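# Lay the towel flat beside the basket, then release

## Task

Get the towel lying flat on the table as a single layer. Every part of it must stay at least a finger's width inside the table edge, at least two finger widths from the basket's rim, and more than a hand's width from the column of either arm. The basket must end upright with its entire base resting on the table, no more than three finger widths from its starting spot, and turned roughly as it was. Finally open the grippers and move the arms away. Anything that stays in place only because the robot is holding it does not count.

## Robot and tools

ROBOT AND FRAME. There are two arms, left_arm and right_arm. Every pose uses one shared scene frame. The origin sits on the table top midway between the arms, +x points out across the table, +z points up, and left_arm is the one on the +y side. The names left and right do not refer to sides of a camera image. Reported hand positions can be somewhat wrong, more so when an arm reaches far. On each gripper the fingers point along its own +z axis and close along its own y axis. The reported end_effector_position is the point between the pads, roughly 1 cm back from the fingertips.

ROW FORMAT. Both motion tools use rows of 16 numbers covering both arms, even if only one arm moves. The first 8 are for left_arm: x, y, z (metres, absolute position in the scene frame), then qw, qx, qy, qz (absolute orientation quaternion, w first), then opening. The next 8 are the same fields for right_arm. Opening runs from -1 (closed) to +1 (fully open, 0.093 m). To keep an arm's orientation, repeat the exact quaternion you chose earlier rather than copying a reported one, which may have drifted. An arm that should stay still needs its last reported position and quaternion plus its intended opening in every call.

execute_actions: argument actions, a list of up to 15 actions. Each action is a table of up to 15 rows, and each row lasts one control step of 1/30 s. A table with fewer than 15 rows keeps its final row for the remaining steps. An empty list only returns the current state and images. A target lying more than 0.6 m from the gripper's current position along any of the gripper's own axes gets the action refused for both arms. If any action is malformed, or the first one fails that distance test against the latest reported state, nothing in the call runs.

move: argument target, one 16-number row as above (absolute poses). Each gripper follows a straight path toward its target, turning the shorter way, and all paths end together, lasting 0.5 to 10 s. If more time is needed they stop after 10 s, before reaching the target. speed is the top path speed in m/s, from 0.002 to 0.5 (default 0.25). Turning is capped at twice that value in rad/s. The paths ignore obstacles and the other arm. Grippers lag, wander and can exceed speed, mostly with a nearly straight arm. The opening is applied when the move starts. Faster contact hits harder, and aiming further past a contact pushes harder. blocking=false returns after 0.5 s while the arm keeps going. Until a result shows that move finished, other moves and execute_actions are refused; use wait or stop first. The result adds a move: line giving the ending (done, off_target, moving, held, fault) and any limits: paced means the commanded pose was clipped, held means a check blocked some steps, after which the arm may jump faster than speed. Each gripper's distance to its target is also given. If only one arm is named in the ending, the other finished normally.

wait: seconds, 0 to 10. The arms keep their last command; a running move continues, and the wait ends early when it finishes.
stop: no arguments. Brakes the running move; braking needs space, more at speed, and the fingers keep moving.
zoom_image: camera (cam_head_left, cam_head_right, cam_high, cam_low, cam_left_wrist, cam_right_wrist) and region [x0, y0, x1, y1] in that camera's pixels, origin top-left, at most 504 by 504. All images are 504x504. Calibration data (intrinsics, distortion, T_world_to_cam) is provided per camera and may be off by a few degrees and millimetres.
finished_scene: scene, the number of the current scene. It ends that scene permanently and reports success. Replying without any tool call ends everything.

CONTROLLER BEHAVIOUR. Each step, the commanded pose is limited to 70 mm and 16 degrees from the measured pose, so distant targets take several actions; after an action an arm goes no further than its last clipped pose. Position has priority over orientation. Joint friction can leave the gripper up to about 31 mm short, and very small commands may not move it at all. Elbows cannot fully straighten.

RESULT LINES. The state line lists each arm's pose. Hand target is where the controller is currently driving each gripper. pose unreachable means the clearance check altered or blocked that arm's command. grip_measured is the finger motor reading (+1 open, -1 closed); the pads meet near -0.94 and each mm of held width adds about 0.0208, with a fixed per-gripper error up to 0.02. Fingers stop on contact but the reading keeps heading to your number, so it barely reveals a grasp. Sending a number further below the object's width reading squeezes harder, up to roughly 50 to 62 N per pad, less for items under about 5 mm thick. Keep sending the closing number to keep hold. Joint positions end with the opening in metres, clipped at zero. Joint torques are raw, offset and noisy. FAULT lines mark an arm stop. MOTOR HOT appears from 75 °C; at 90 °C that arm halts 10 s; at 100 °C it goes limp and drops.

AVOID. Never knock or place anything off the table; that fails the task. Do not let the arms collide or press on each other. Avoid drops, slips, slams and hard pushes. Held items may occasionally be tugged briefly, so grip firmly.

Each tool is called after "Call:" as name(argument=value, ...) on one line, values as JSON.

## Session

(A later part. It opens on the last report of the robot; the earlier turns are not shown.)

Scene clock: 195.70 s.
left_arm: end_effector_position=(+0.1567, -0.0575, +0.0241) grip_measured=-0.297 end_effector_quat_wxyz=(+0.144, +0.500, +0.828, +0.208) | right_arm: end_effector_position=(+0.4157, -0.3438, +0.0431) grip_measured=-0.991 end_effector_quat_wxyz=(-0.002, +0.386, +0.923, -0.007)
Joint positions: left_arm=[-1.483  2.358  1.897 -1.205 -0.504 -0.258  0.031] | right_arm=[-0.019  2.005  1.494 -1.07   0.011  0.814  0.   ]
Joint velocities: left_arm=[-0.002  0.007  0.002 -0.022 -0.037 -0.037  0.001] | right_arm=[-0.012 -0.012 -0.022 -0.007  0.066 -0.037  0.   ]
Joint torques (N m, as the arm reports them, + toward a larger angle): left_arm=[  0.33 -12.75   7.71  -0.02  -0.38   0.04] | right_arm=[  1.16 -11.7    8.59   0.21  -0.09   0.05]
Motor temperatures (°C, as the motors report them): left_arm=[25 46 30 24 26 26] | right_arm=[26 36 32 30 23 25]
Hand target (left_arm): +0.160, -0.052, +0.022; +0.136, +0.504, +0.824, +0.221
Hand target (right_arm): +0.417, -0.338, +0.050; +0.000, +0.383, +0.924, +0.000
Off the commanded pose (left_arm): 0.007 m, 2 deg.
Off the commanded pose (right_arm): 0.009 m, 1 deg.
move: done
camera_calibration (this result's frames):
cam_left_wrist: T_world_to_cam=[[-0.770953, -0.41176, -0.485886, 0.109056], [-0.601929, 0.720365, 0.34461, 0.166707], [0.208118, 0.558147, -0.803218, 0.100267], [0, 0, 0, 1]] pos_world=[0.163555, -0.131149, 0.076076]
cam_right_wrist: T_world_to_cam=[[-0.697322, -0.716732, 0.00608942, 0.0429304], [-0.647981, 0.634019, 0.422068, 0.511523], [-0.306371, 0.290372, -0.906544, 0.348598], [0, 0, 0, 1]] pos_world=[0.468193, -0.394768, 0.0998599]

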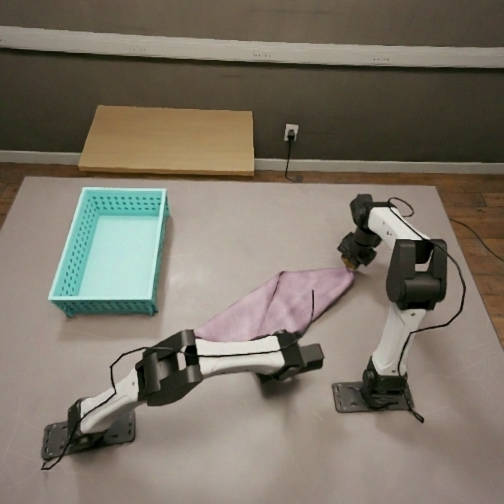

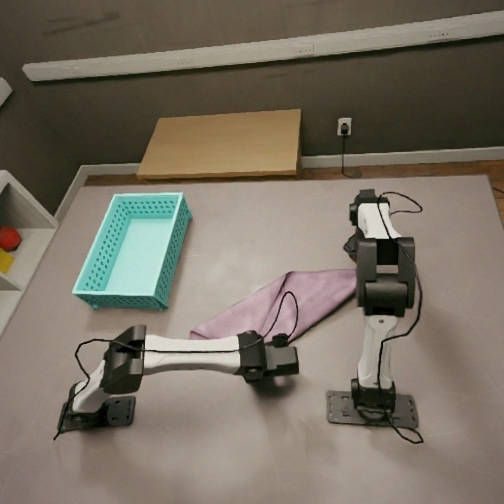

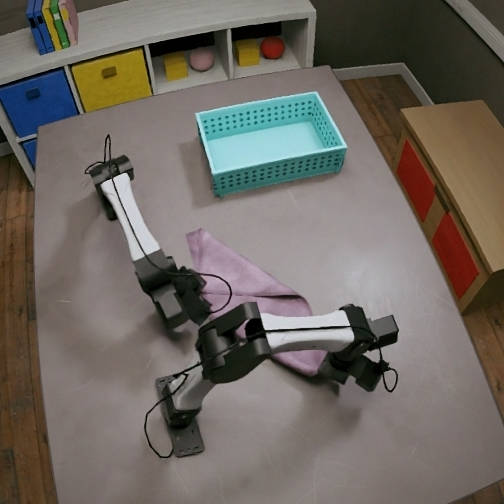

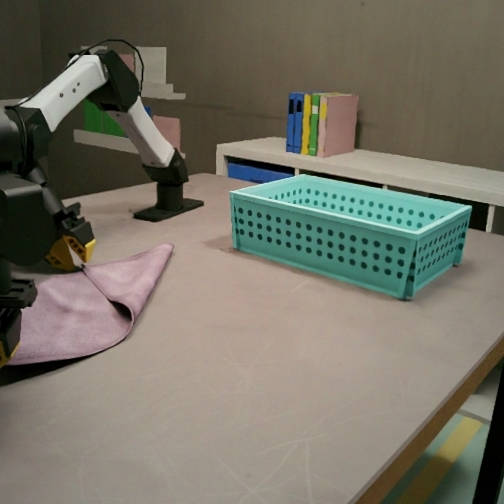

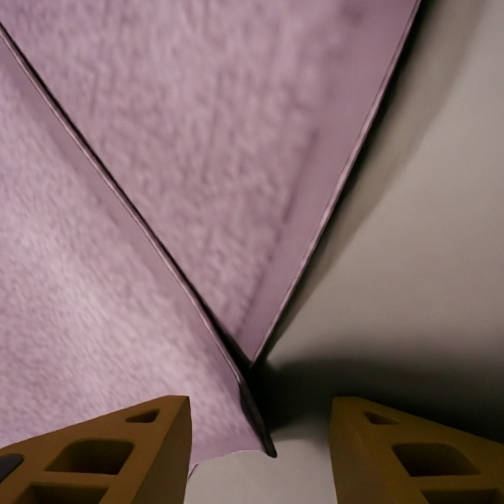

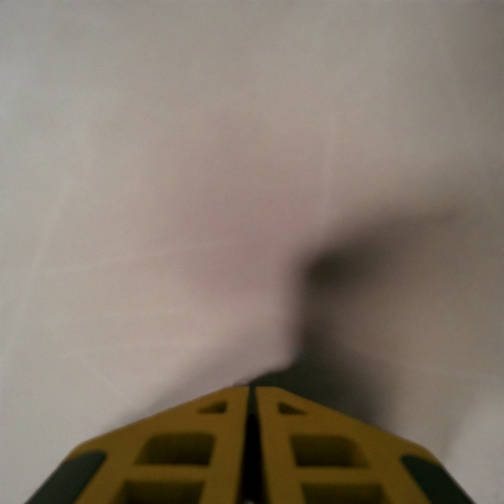

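Call:
move(target=[0.157,-0.037,0.019,0.135,0.504,0.824,0.221,-0.3, 0.417,-0.338,0.05,0,0.383,0.924,0,-1], speed=0.02)

Call:
zoom_image(camera="cam_low", region=[30, 220, 130, 300])

Scene clock: 208.63 s.
left_arm: end_effector_position=(+0.1558, -0.0485, +0.0224) grip_measured=-0.297 end_effector_quat_wxyz=(+0.149, +0.499, +0.827, +0.210) | right_arm: end_effector_position=(+0.4156, -0.3438, +0.0431) grip_measured=-0.991 end_effector_quat_wxyz=(-0.003, +0.386, +0.923, -0.007)
Joint positions: left_arm=[-1.483  2.318  1.817 -1.161 -0.513 -0.258  0.031] | right_arm=[-0.019  2.005  1.494 -1.07   0.011  0.814  0.   ]
Joint velocities: left_arm=[-0.012  0.017 -0.012  0.051 -0.007 -0.007 -0.001] | right_arm=[-0.002 -0.012 -0.002 -0.022  0.007 -0.037  0.   ]
Joint torques (N m, as the arm reports them, + toward a larger angle): left_arm=[  0.48 -13.78   4.6    0.11  -0.28   0.05] | right_arm=[  1.18 -11.8    8.39   0.2   -0.09   0.05]
Motor temperatures (°C, as the motors report them): left_arm=[25 47 31 24 26 26] | right_arm=[26 38 34 30 23 25]
Hand target (left_arm): +0.157, -0.037, +0.019; +0.135, +0.504, +0.824, +0.221
Hand target (right_arm): +0.417, -0.338, +0.050; +0.000, +0.383, +0.924, -0.000
Off the commanded pose (left_arm): 0.012 m, 2 deg.
Off the commanded pose (right_arm): 0.009 m, 1 deg.
move: off_target (left_arm)
camera_calibration (this result's frames):
cam_left_wrist: T_world_to_cam=[[-0.766595, -0.412241, -0.492331, 0.110642], [-0.604612, 0.721631, 0.337185, 0.160833], [0.216279, 0.556153, -0.802445, 0.0926863], [0, 0, 0, 1]] pos_world=[0.162013, -0.121999, 0.0746174]
cam_right_wrist: T_world_to_cam=[[-0.69732, -0.716732, 0.00636131, 0.0428518], [-0.64782, 0.634022, 0.42231, 0.511388], [-0.306716, 0.290364, -0.906429, 0.348707], [0, 0, 0, 1]] pos_world=[0.468123, -0.39477, 0.0998413]

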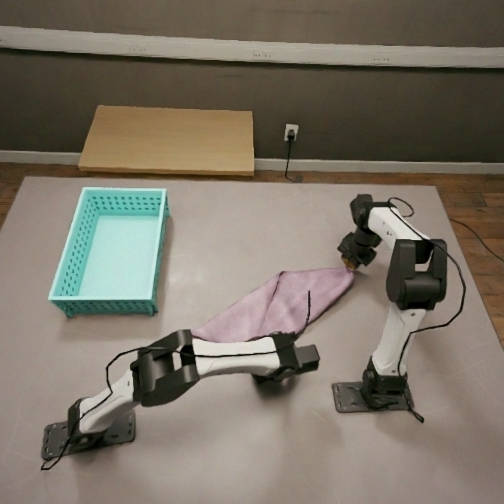

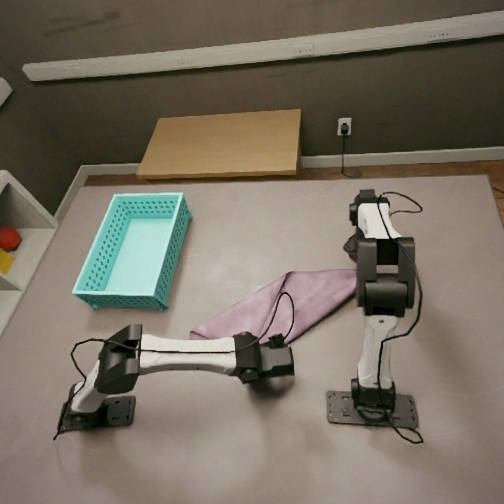

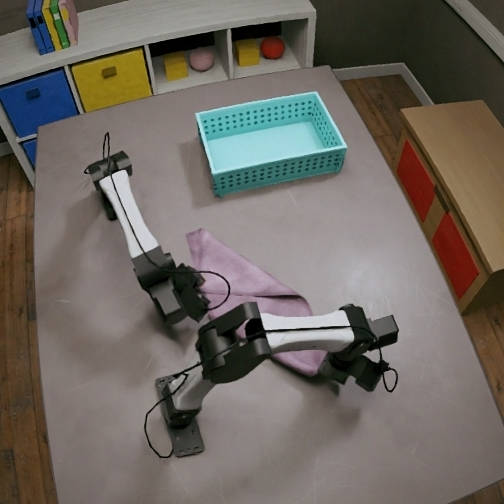

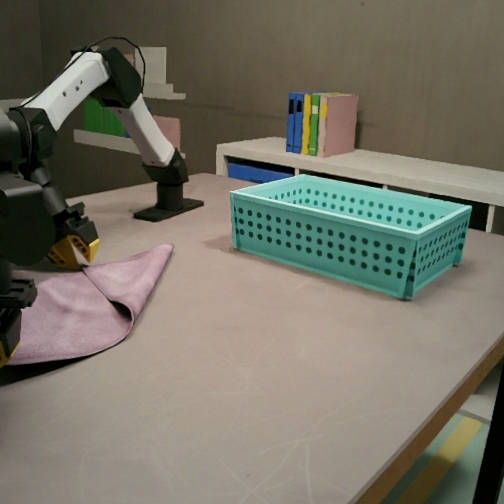

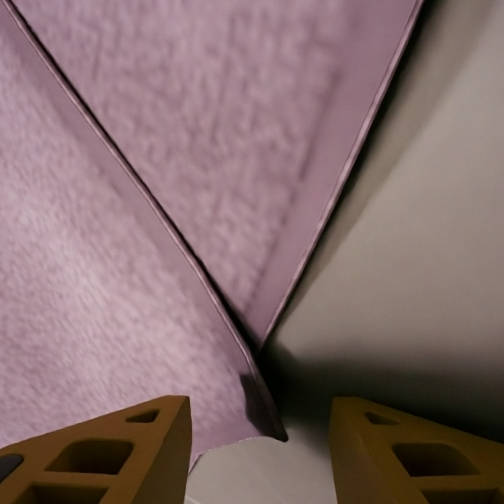

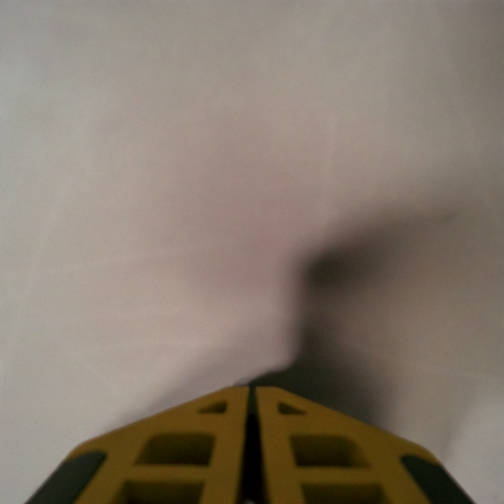

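Region (30, 220, 130, 300) of cam_low's 504x504 image, scaled by 5.040, with more detail than that image has; it fills the top 403 rows of this view, and the rest is white.

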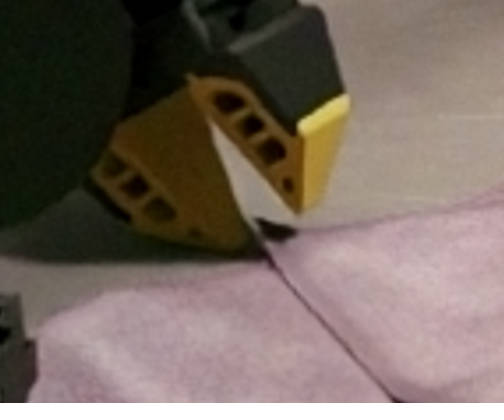

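Call:
move(target=[0.168,-0.036,0.024,0.135,0.504,0.824,0.221,-0.3, 0.417,-0.338,0.05,0,0.383,0.924,0,-1], speed=0.02)

Call:
zoom_image(camera="cam_low", region=[30, 220, 130, 300])

Scene clock: 214.33 s.
left_arm: end_effector_position=(+0.1622, -0.0454, +0.0224) grip_measured=-0.297 end_effector_quat_wxyz=(+0.143, +0.504, +0.826, +0.211) | right_arm: end_effector_position=(+0.4156, -0.3438, +0.0431) grip_measured=-0.991 end_effector_quat_wxyz=(-0.003, +0.386, +0.923, -0.007)
Joint positions: left_arm=[-1.465  2.316  1.817 -1.16  -0.508 -0.229  0.031] | right_arm=[-0.019  2.005  1.494 -1.07   0.011  0.814  0.   ]
Joint velocities: left_arm=[ 0.007  0.012 -0.007 -0.007 -0.022  0.051  0.   ] | right_arm=[ 0.002  0.017 -0.007 -0.037  0.022  0.037  0.   ]
Joint torques (N m, as the arm reports them, + toward a larger angle): left_arm=[  1.05 -13.93   6.01   0.04  -0.39   0.05] | right_arm=[  1.18 -11.8    8.38   0.2   -0.09   0.05]
Motor temperatures (°C, as the motors report them): left_arm=[25 49 31 24 26 26] | right_arm=[26 39 34 30 23 25]
Hand target (left_arm): +0.168, -0.036, +0.024; +0.135, +0.504, +0.824, +0.221
Hand target (right_arm): +0.417, -0.338, +0.050; +0.000, +0.383, +0.924, -0.000
Off the commanded pose (left_arm): 0.011 m, 1 deg.
Off the commanded pose (right_arm): 0.009 m, 1 deg.
move: off_target (left_arm)
camera_calibration (this result's frames):
cam_left_wrist: T_world_to_cam=[[-0.774231, -0.402201, -0.488673, 0.118492], [-0.596448, 0.721936, 0.350796, 0.160846], [0.211701, 0.563065, -0.798837, 0.0905773], [0, 0, 0, 1]] pos_world=[0.168501, -0.119464, 0.0738364]
cam_right_wrist: T_world_to_cam=[[-0.69732, -0.716732, 0.00636131, 0.0428518], [-0.64782, 0.634022, 0.42231, 0.511388], [-0.306716, 0.290364, -0.906429, 0.348707], [0, 0, 0, 1]] pos_world=[0.468123, -0.39477, 0.0998413]

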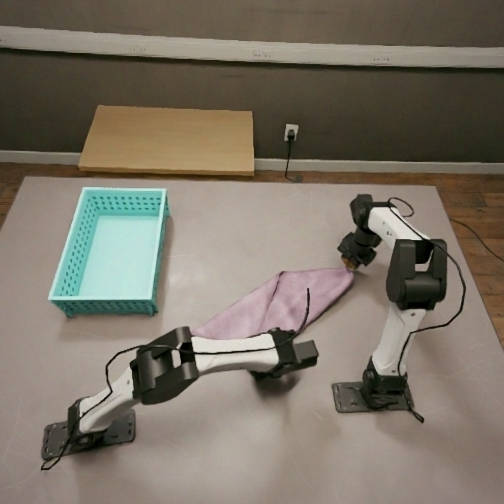

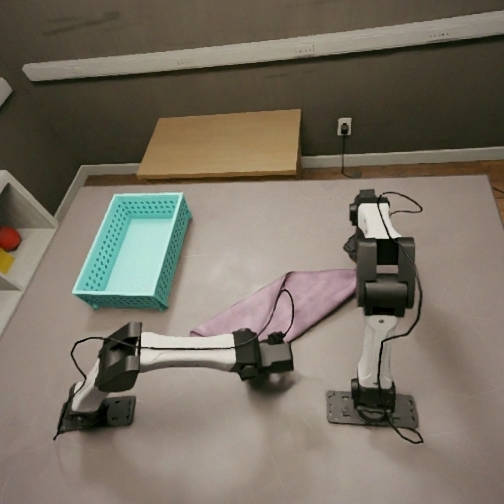

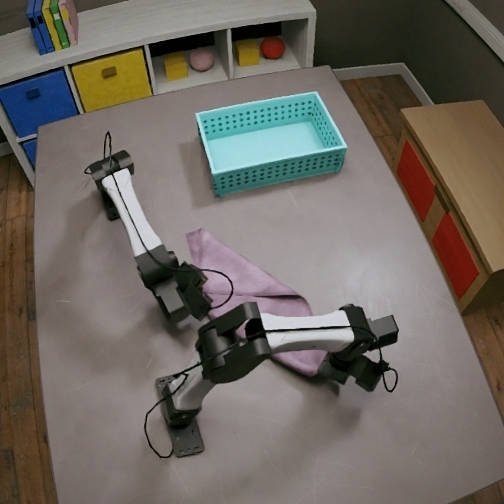

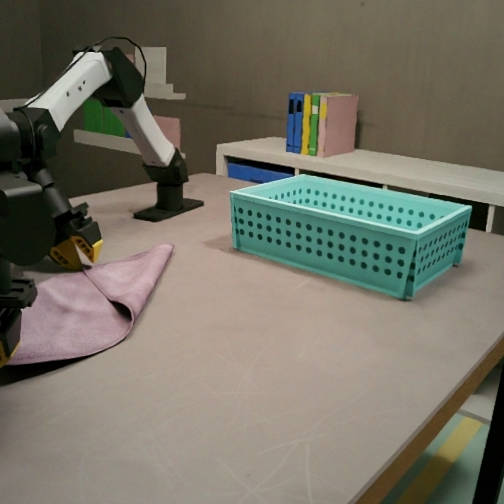

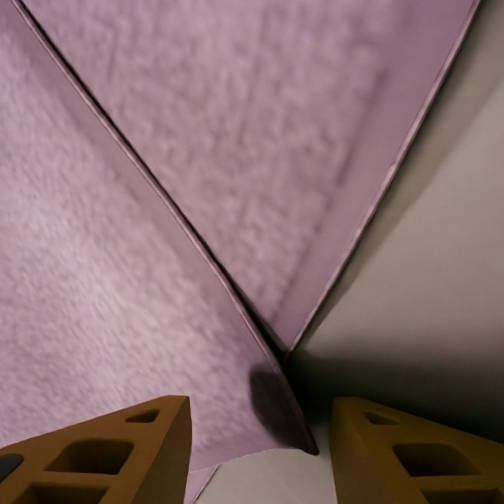

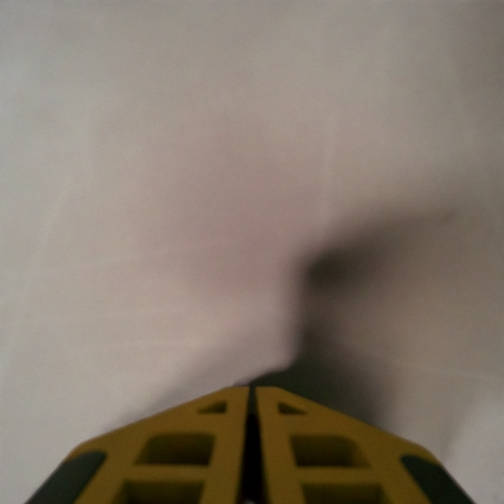

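Region (30, 220, 130, 300) of cam_low's 504x504 image, scaled by 5.040, with more detail than that image has; it fills the top 403 rows of this view, and the rest is white.

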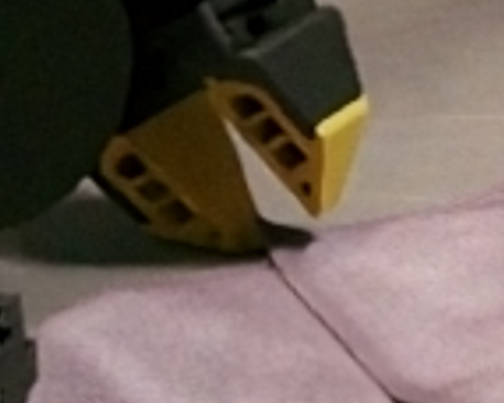

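Call:
move(target=[0.165,-0.028,0.026,0.135,0.504,0.824,0.221,-0.3, 0.417,-0.338,0.05,0,0.383,0.924,0,-1], speed=0.02)

Call:
zoom_image(camera="cam_low", region=[30, 220, 130, 300])

Scene clock: 224.30 s.
left_arm: end_effector_position=(+0.1596, -0.0345, +0.0225) grip_measured=-0.297 end_effector_quat_wxyz=(+0.136, +0.506, +0.823, +0.218) | right_arm: end_effector_position=(+0.4156, -0.3438, +0.0431) grip_measured=-0.991 end_effector_quat_wxyz=(-0.003, +0.386, +0.923, -0.007)
Joint positions: left_arm=[-1.465  2.29   1.768 -1.159 -0.51  -0.229  0.031] | right_arm=[-0.019  2.005  1.494 -1.07   0.011  0.814  0.   ]
Joint velocities: left_arm=[-0.002 -0.002 -0.007 -0.022 -0.051  0.007  0.001] | right_arm=[ 0.012  0.002 -0.007 -0.037 -0.037  0.051  0.   ]
Joint torques (N m, as the arm reports them, + toward a larger angle): left_arm=[  0.89 -14.29   5.42   0.18  -0.35   0.02] | right_arm=[  1.18 -11.8    8.39   0.2   -0.09   0.05]
Motor temperatures (°C, as the motors report them): left_arm=[25 51 31 24 26 26] | right_arm=[26 40 35 30 23 25]
Hand target (left_arm): +0.165, -0.028, +0.026; +0.135, +0.504, +0.824, +0.221
Hand target (right_arm): +0.417, -0.338, +0.050; +0.000, +0.383, +0.924, -0.000
Off the commanded pose (left_arm): 0.009 m, 0 deg.
Off the commanded pose (right_arm): 0.009 m, 1 deg.
move: done
camera_calibration (this result's frames):
cam_left_wrist: T_world_to_cam=[[-0.776225, -0.391467, -0.494194, 0.121648], [-0.594608, 0.715127, 0.36747, 0.150535], [0.209559, 0.579092, -0.787869, 0.0857351], [0, 0, 0, 1]] pos_world=[0.165969, -0.109679, 0.0723486]
cam_right_wrist: T_world_to_cam=[[-0.69732, -0.716732, 0.00636131, 0.0428518], [-0.64782, 0.634022, 0.42231, 0.511388], [-0.306716, 0.290364, -0.906429, 0.348707], [0, 0, 0, 1]] pos_world=[0.468123, -0.39477, 0.0998413]

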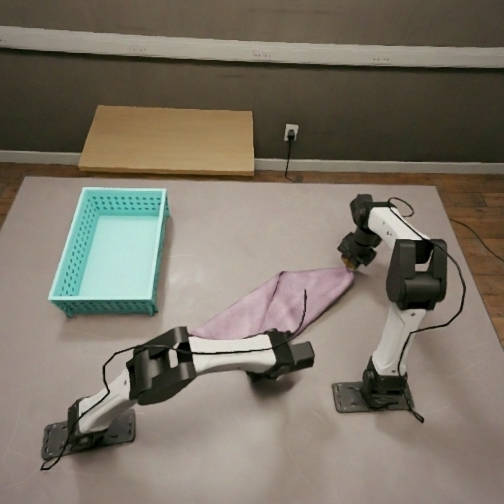

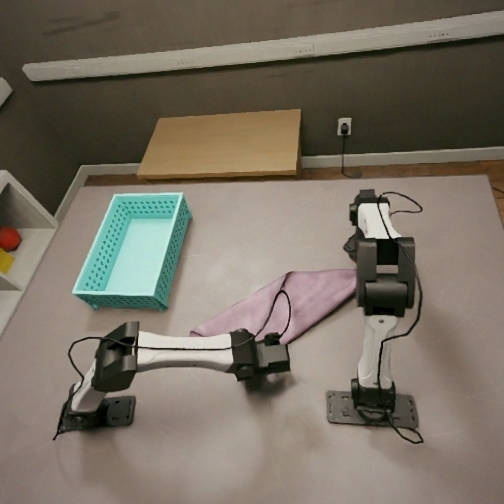

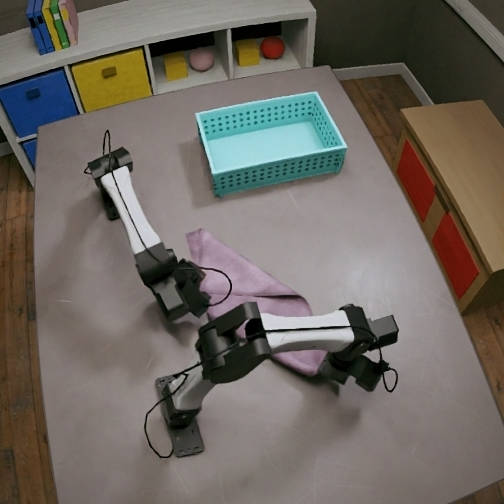

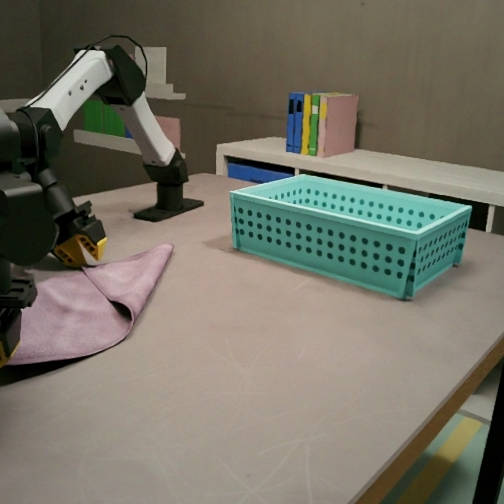

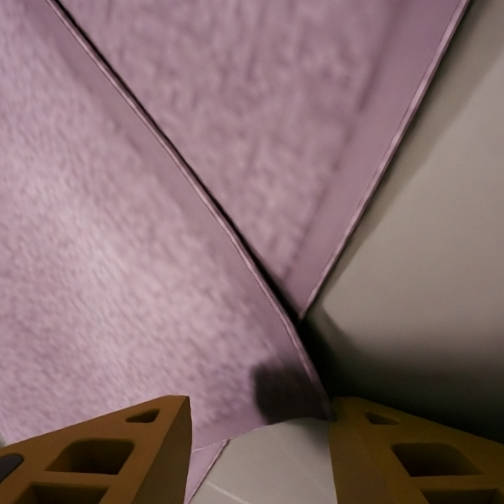

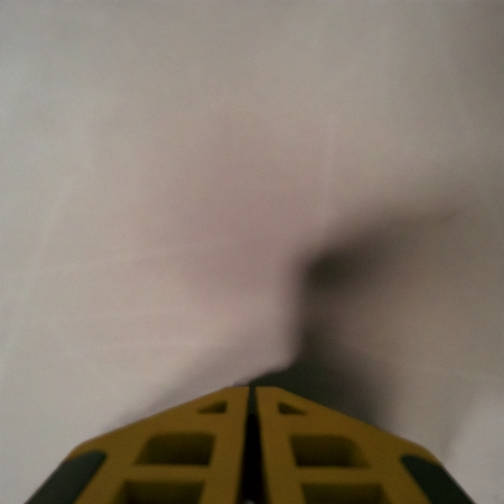

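Region (30, 220, 130, 300) of cam_low's 504x504 image, scaled by 5.040, with more detail than that image has; it fills the top 403 rows of this view, and the rest is white.

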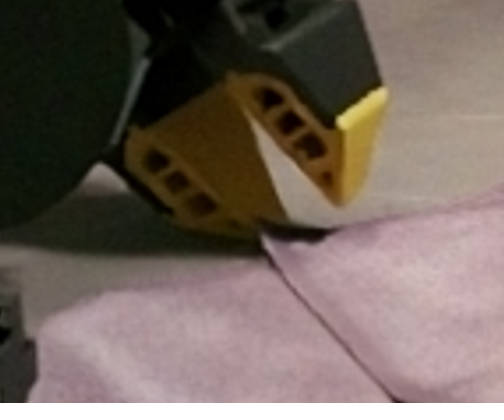

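Call:
execute_actions(actions=[[[0.165,-0.028,0.024,0.135,0.504,0.824,0.221,-0.4, 0.417,-0.338,0.05,0,0.383,0.924,0,-1],[0.165,-0.028,0.024,0.135,0.504,0.824,0.221,-0.4, 0.417,-0.338,0.05,0,0.383,0.924,0,-1],[0.165,-0.028,0.024,0.135,0.504,0.824,0.221,-0.45, 0.417,-0.338,0.05,0,0.383,0.924,0,-1],[0.165,-0.028,0.024,0.135,0.504,0.824,0.221,-0.45, 0.417,-0.338,0.05,0,0.383,0.924,0,-1],[0.165,-0.028,0.024,0.135,0.504,0.824,0.221,-0.5, 0.417,-0.338,0.05,0,0.383,0.924,0,-1],[0.165,-0.028,0.024,0.135,0.504,0.824,0.221,-0.5, 0.417,-0.338,0.05,0,0.383,0.924,0,-1],[0.165,-0.028,0.024,0.135,0.504,0.824,0.221,-0.55, 0.417,-0.338,0.05,0,0.383,0.924,0,-1],[0.165,-0.028,0.024,0.135,0.504,0.824,0.221,-0.55, 0.417,-0.338,0.05,0,0.383,0.924,0,-1],[0.165,-0.028,0.024,0.135,0.504,0.824,0.221,-0.6, 0.417,-0.338,0.05,0,0.383,0.924,0,-1],[0.165,-0.028,0.024,0.135,0.504,0.824,0.221,-0.6, 0.417,-0.338,0.05,0,0.383,0.924,0,-1],[0.165,-0.028,0.024,0.135,0.504,0.824,0.221,-0.65, 0.417,-0.338,0.05,0,0.383,0.924,0,-1]]])

Call:
zoom_image(camera="cam_low", region=[30, 220, 130, 300])

Scene clock: 235.30 s.
left_arm: end_effector_position=(+0.1596, -0.0345, +0.0225) grip_measured=-0.647 end_effector_quat_wxyz=(+0.136, +0.506, +0.823, +0.218) | right_arm: end_effector_position=(+0.4156, -0.3438, +0.0431) grip_measured=-0.991 end_effector_quat_wxyz=(-0.003, +0.386, +0.923, -0.007)
Joint positions: left_arm=[-1.465  2.29   1.768 -1.159 -0.51  -0.229  0.014] | right_arm=[-0.019  2.005  1.494 -1.07   0.011  0.814  0.   ]
Joint velocities: left_arm=[-0.002 -0.007 -0.007  0.007 -0.007 -0.022 -0.001] | right_arm=[ 0.007  0.012 -0.007 -0.095  0.007  0.007  0.   ]
Joint torques (N m, as the arm reports them, + toward a larger angle): left_arm=[  0.9  -14.18   5.07   0.24  -0.35   0.03] | right_arm=[  1.17 -11.8    8.38   0.2   -0.1    0.05]
Motor temperatures (°C, as the motors report them): left_arm=[25 53 30 23 26 26] | right_arm=[26 41 36 29 23 25]
Hand target (left_arm): +0.165, -0.028, +0.024; +0.135, +0.504, +0.824, +0.221
Hand target (right_arm): +0.417, -0.338, +0.050; +0.000, +0.383, +0.924, -0.000
Off the commanded pose (left_arm): 0.009 m, 0 deg.
Off the commanded pose (right_arm): 0.009 m, 1 deg.
camera_calibration (this result's frames):
cam_left_wrist: T_world_to_cam=[[-0.776225, -0.391467, -0.494194, 0.121648], [-0.594608, 0.715127, 0.36747, 0.150535], [0.209559, 0.579092, -0.787869, 0.0857351], [0, 0, 0, 1]] pos_world=[0.165969, -0.109679, 0.0723486]
cam_right_wrist: T_world_to_cam=[[-0.69732, -0.716732, 0.00636131, 0.0428518], [-0.64782, 0.634022, 0.42231, 0.511388], [-0.306716, 0.290364, -0.906429, 0.348707], [0, 0, 0, 1]] pos_world=[0.468123, -0.39477, 0.0998413]

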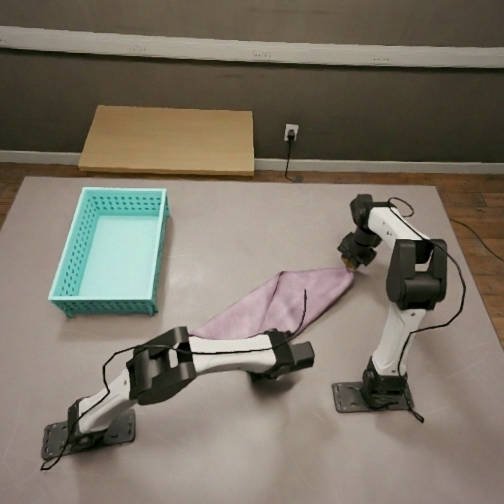

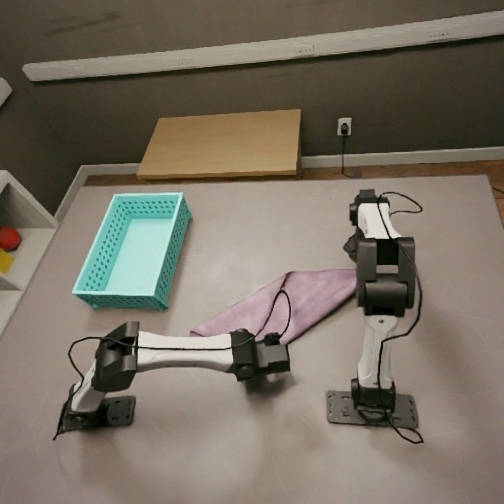

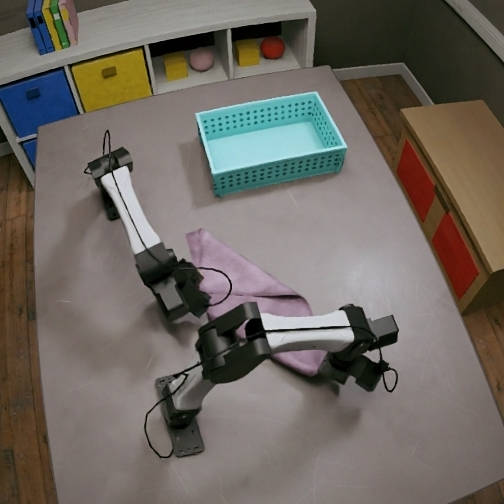

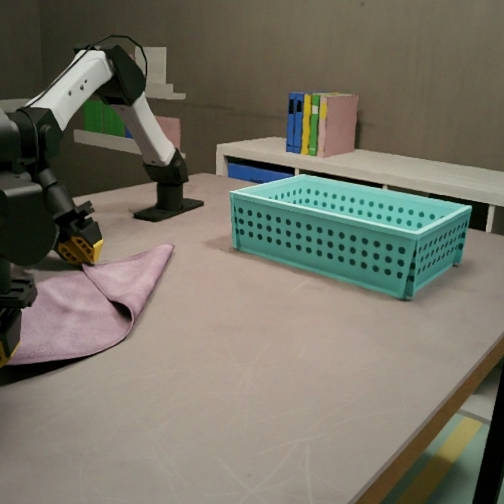

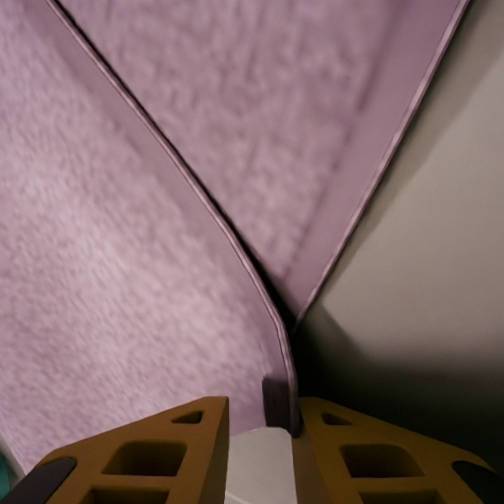

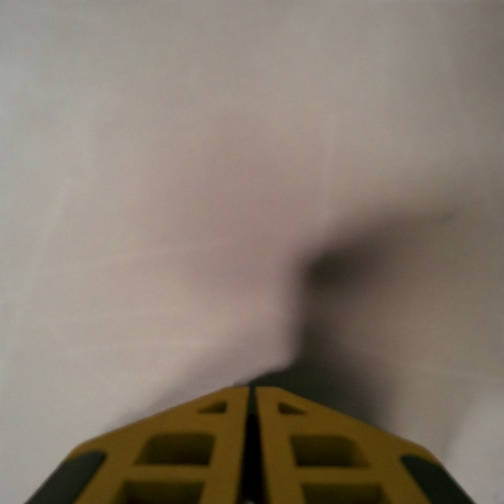

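Region (30, 220, 130, 300) of cam_low's 504x504 image, scaled by 5.040, with more detail than that image has; it fills the top 403 rows of this view, and the rest is white.

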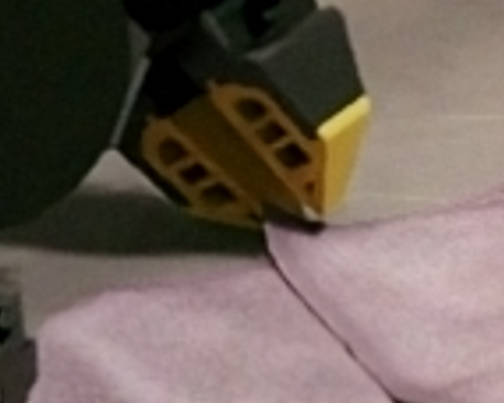

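Call:
move(target=[0.176,-0.030,0.027,0.135,0.504,0.824,0.221,-0.65, 0.417,-0.338,0.05,0,0.383,0.924,0,-1], speed=0.02)

Call:
zoom_image(camera="cam_low", region=[30, 220, 130, 300])

Scene clock: 241.60 s.
left_arm: end_effector_position=(+0.1703, -0.0290, +0.0225) grip_measured=-0.647 end_effector_quat_wxyz=(+0.130, +0.505, +0.824, +0.222) | right_arm: end_effector_position=(+0.4156, -0.3438, +0.0431) grip_measured=-0.991 end_effector_quat_wxyz=(-0.003, +0.386, +0.923, -0.007)
Joint positions: left_arm=[-1.436  2.29   1.768 -1.159 -0.51  -0.203  0.014] | right_arm=[-0.019  2.005  1.494 -1.07   0.011  0.814  0.   ]
Joint velocities: left_arm=[-0.012 -0.007 -0.007  0.007  0.066 -0.051  0.   ] | right_arm=[-0.002 -0.022 -0.012 -0.007 -0.051 -0.037  0.   ]
Joint torques (N m, as the arm reports them, + toward a larger angle): left_arm=[  0.62 -13.32   8.06   0.17  -0.38   0.06] | right_arm=[  1.18 -11.8    8.39   0.2   -0.09   0.05]
Motor temperatures (°C, as the motors report them): left_arm=[25 54 30 23 26 26] | right_arm=[26 42 36 29 23 25]
Hand target (left_arm): +0.176, -0.030, +0.027; +0.136, +0.504, +0.824, +0.221
Hand target (right_arm): +0.417, -0.338, +0.050; +0.000, +0.383, +0.924, -0.000
Off the commanded pose (left_arm): 0.007 m, 1 deg.
Off the commanded pose (right_arm): 0.009 m, 1 deg.
move: done
camera_calibration (this result's frames):
cam_left_wrist: T_world_to_cam=[[-0.776425, -0.390795, -0.494411, 0.132218], [-0.597118, 0.707057, 0.378841, 0.152851], [0.201528, 0.589364, -0.782328, 0.081831], [0, 0, 0, 1]] pos_world=[0.177436, -0.104633, 0.0714825]
cam_right_wrist: T_world_to_cam=[[-0.69732, -0.716732, 0.00636131, 0.0428518], [-0.64782, 0.634022, 0.42231, 0.511388], [-0.306716, 0.290364, -0.906429, 0.348707], [0, 0, 0, 1]] pos_world=[0.468123, -0.39477, 0.0998413]

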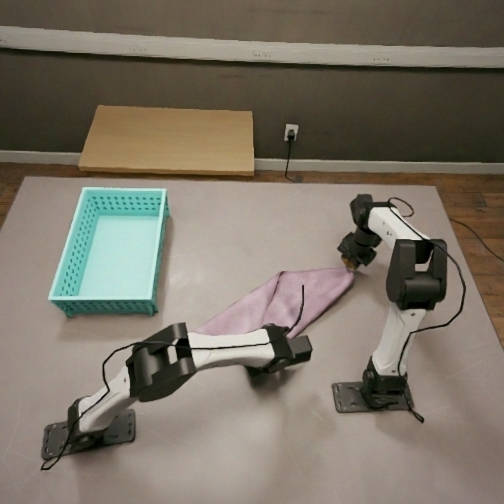

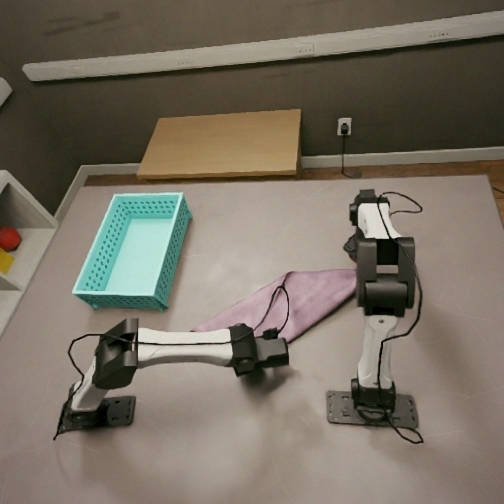

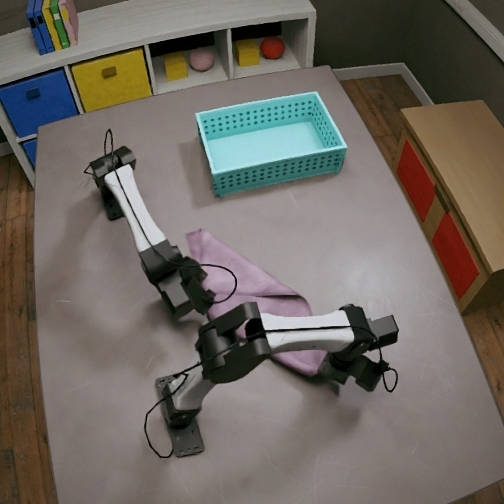

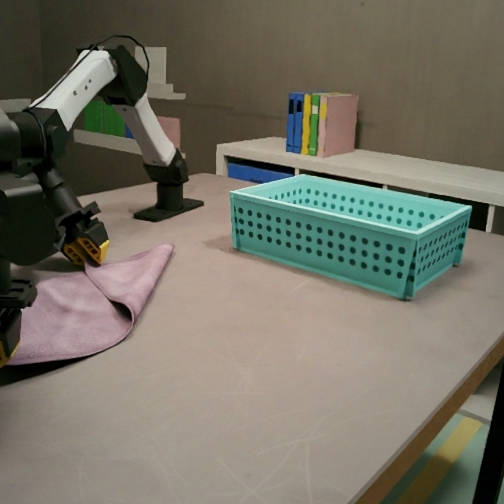

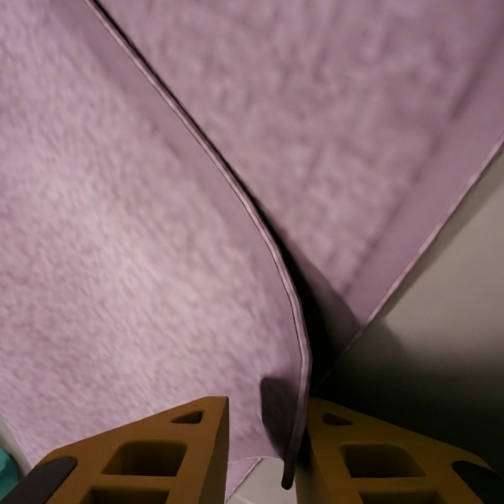

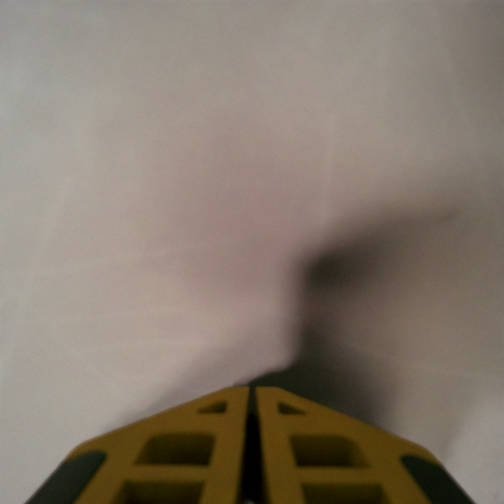

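Region (30, 220, 130, 300) of cam_low's 504x504 image, scaled by 5.040, with more detail than that image has; it fills the top 403 rows of this view, and the rest is white.

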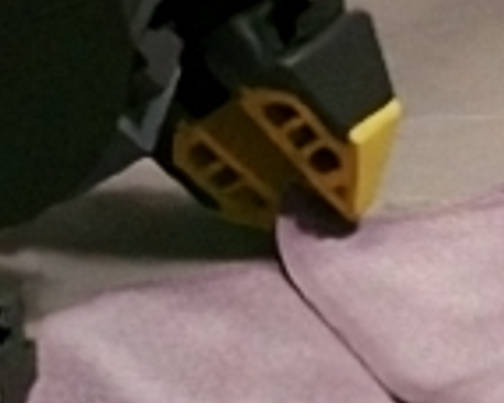

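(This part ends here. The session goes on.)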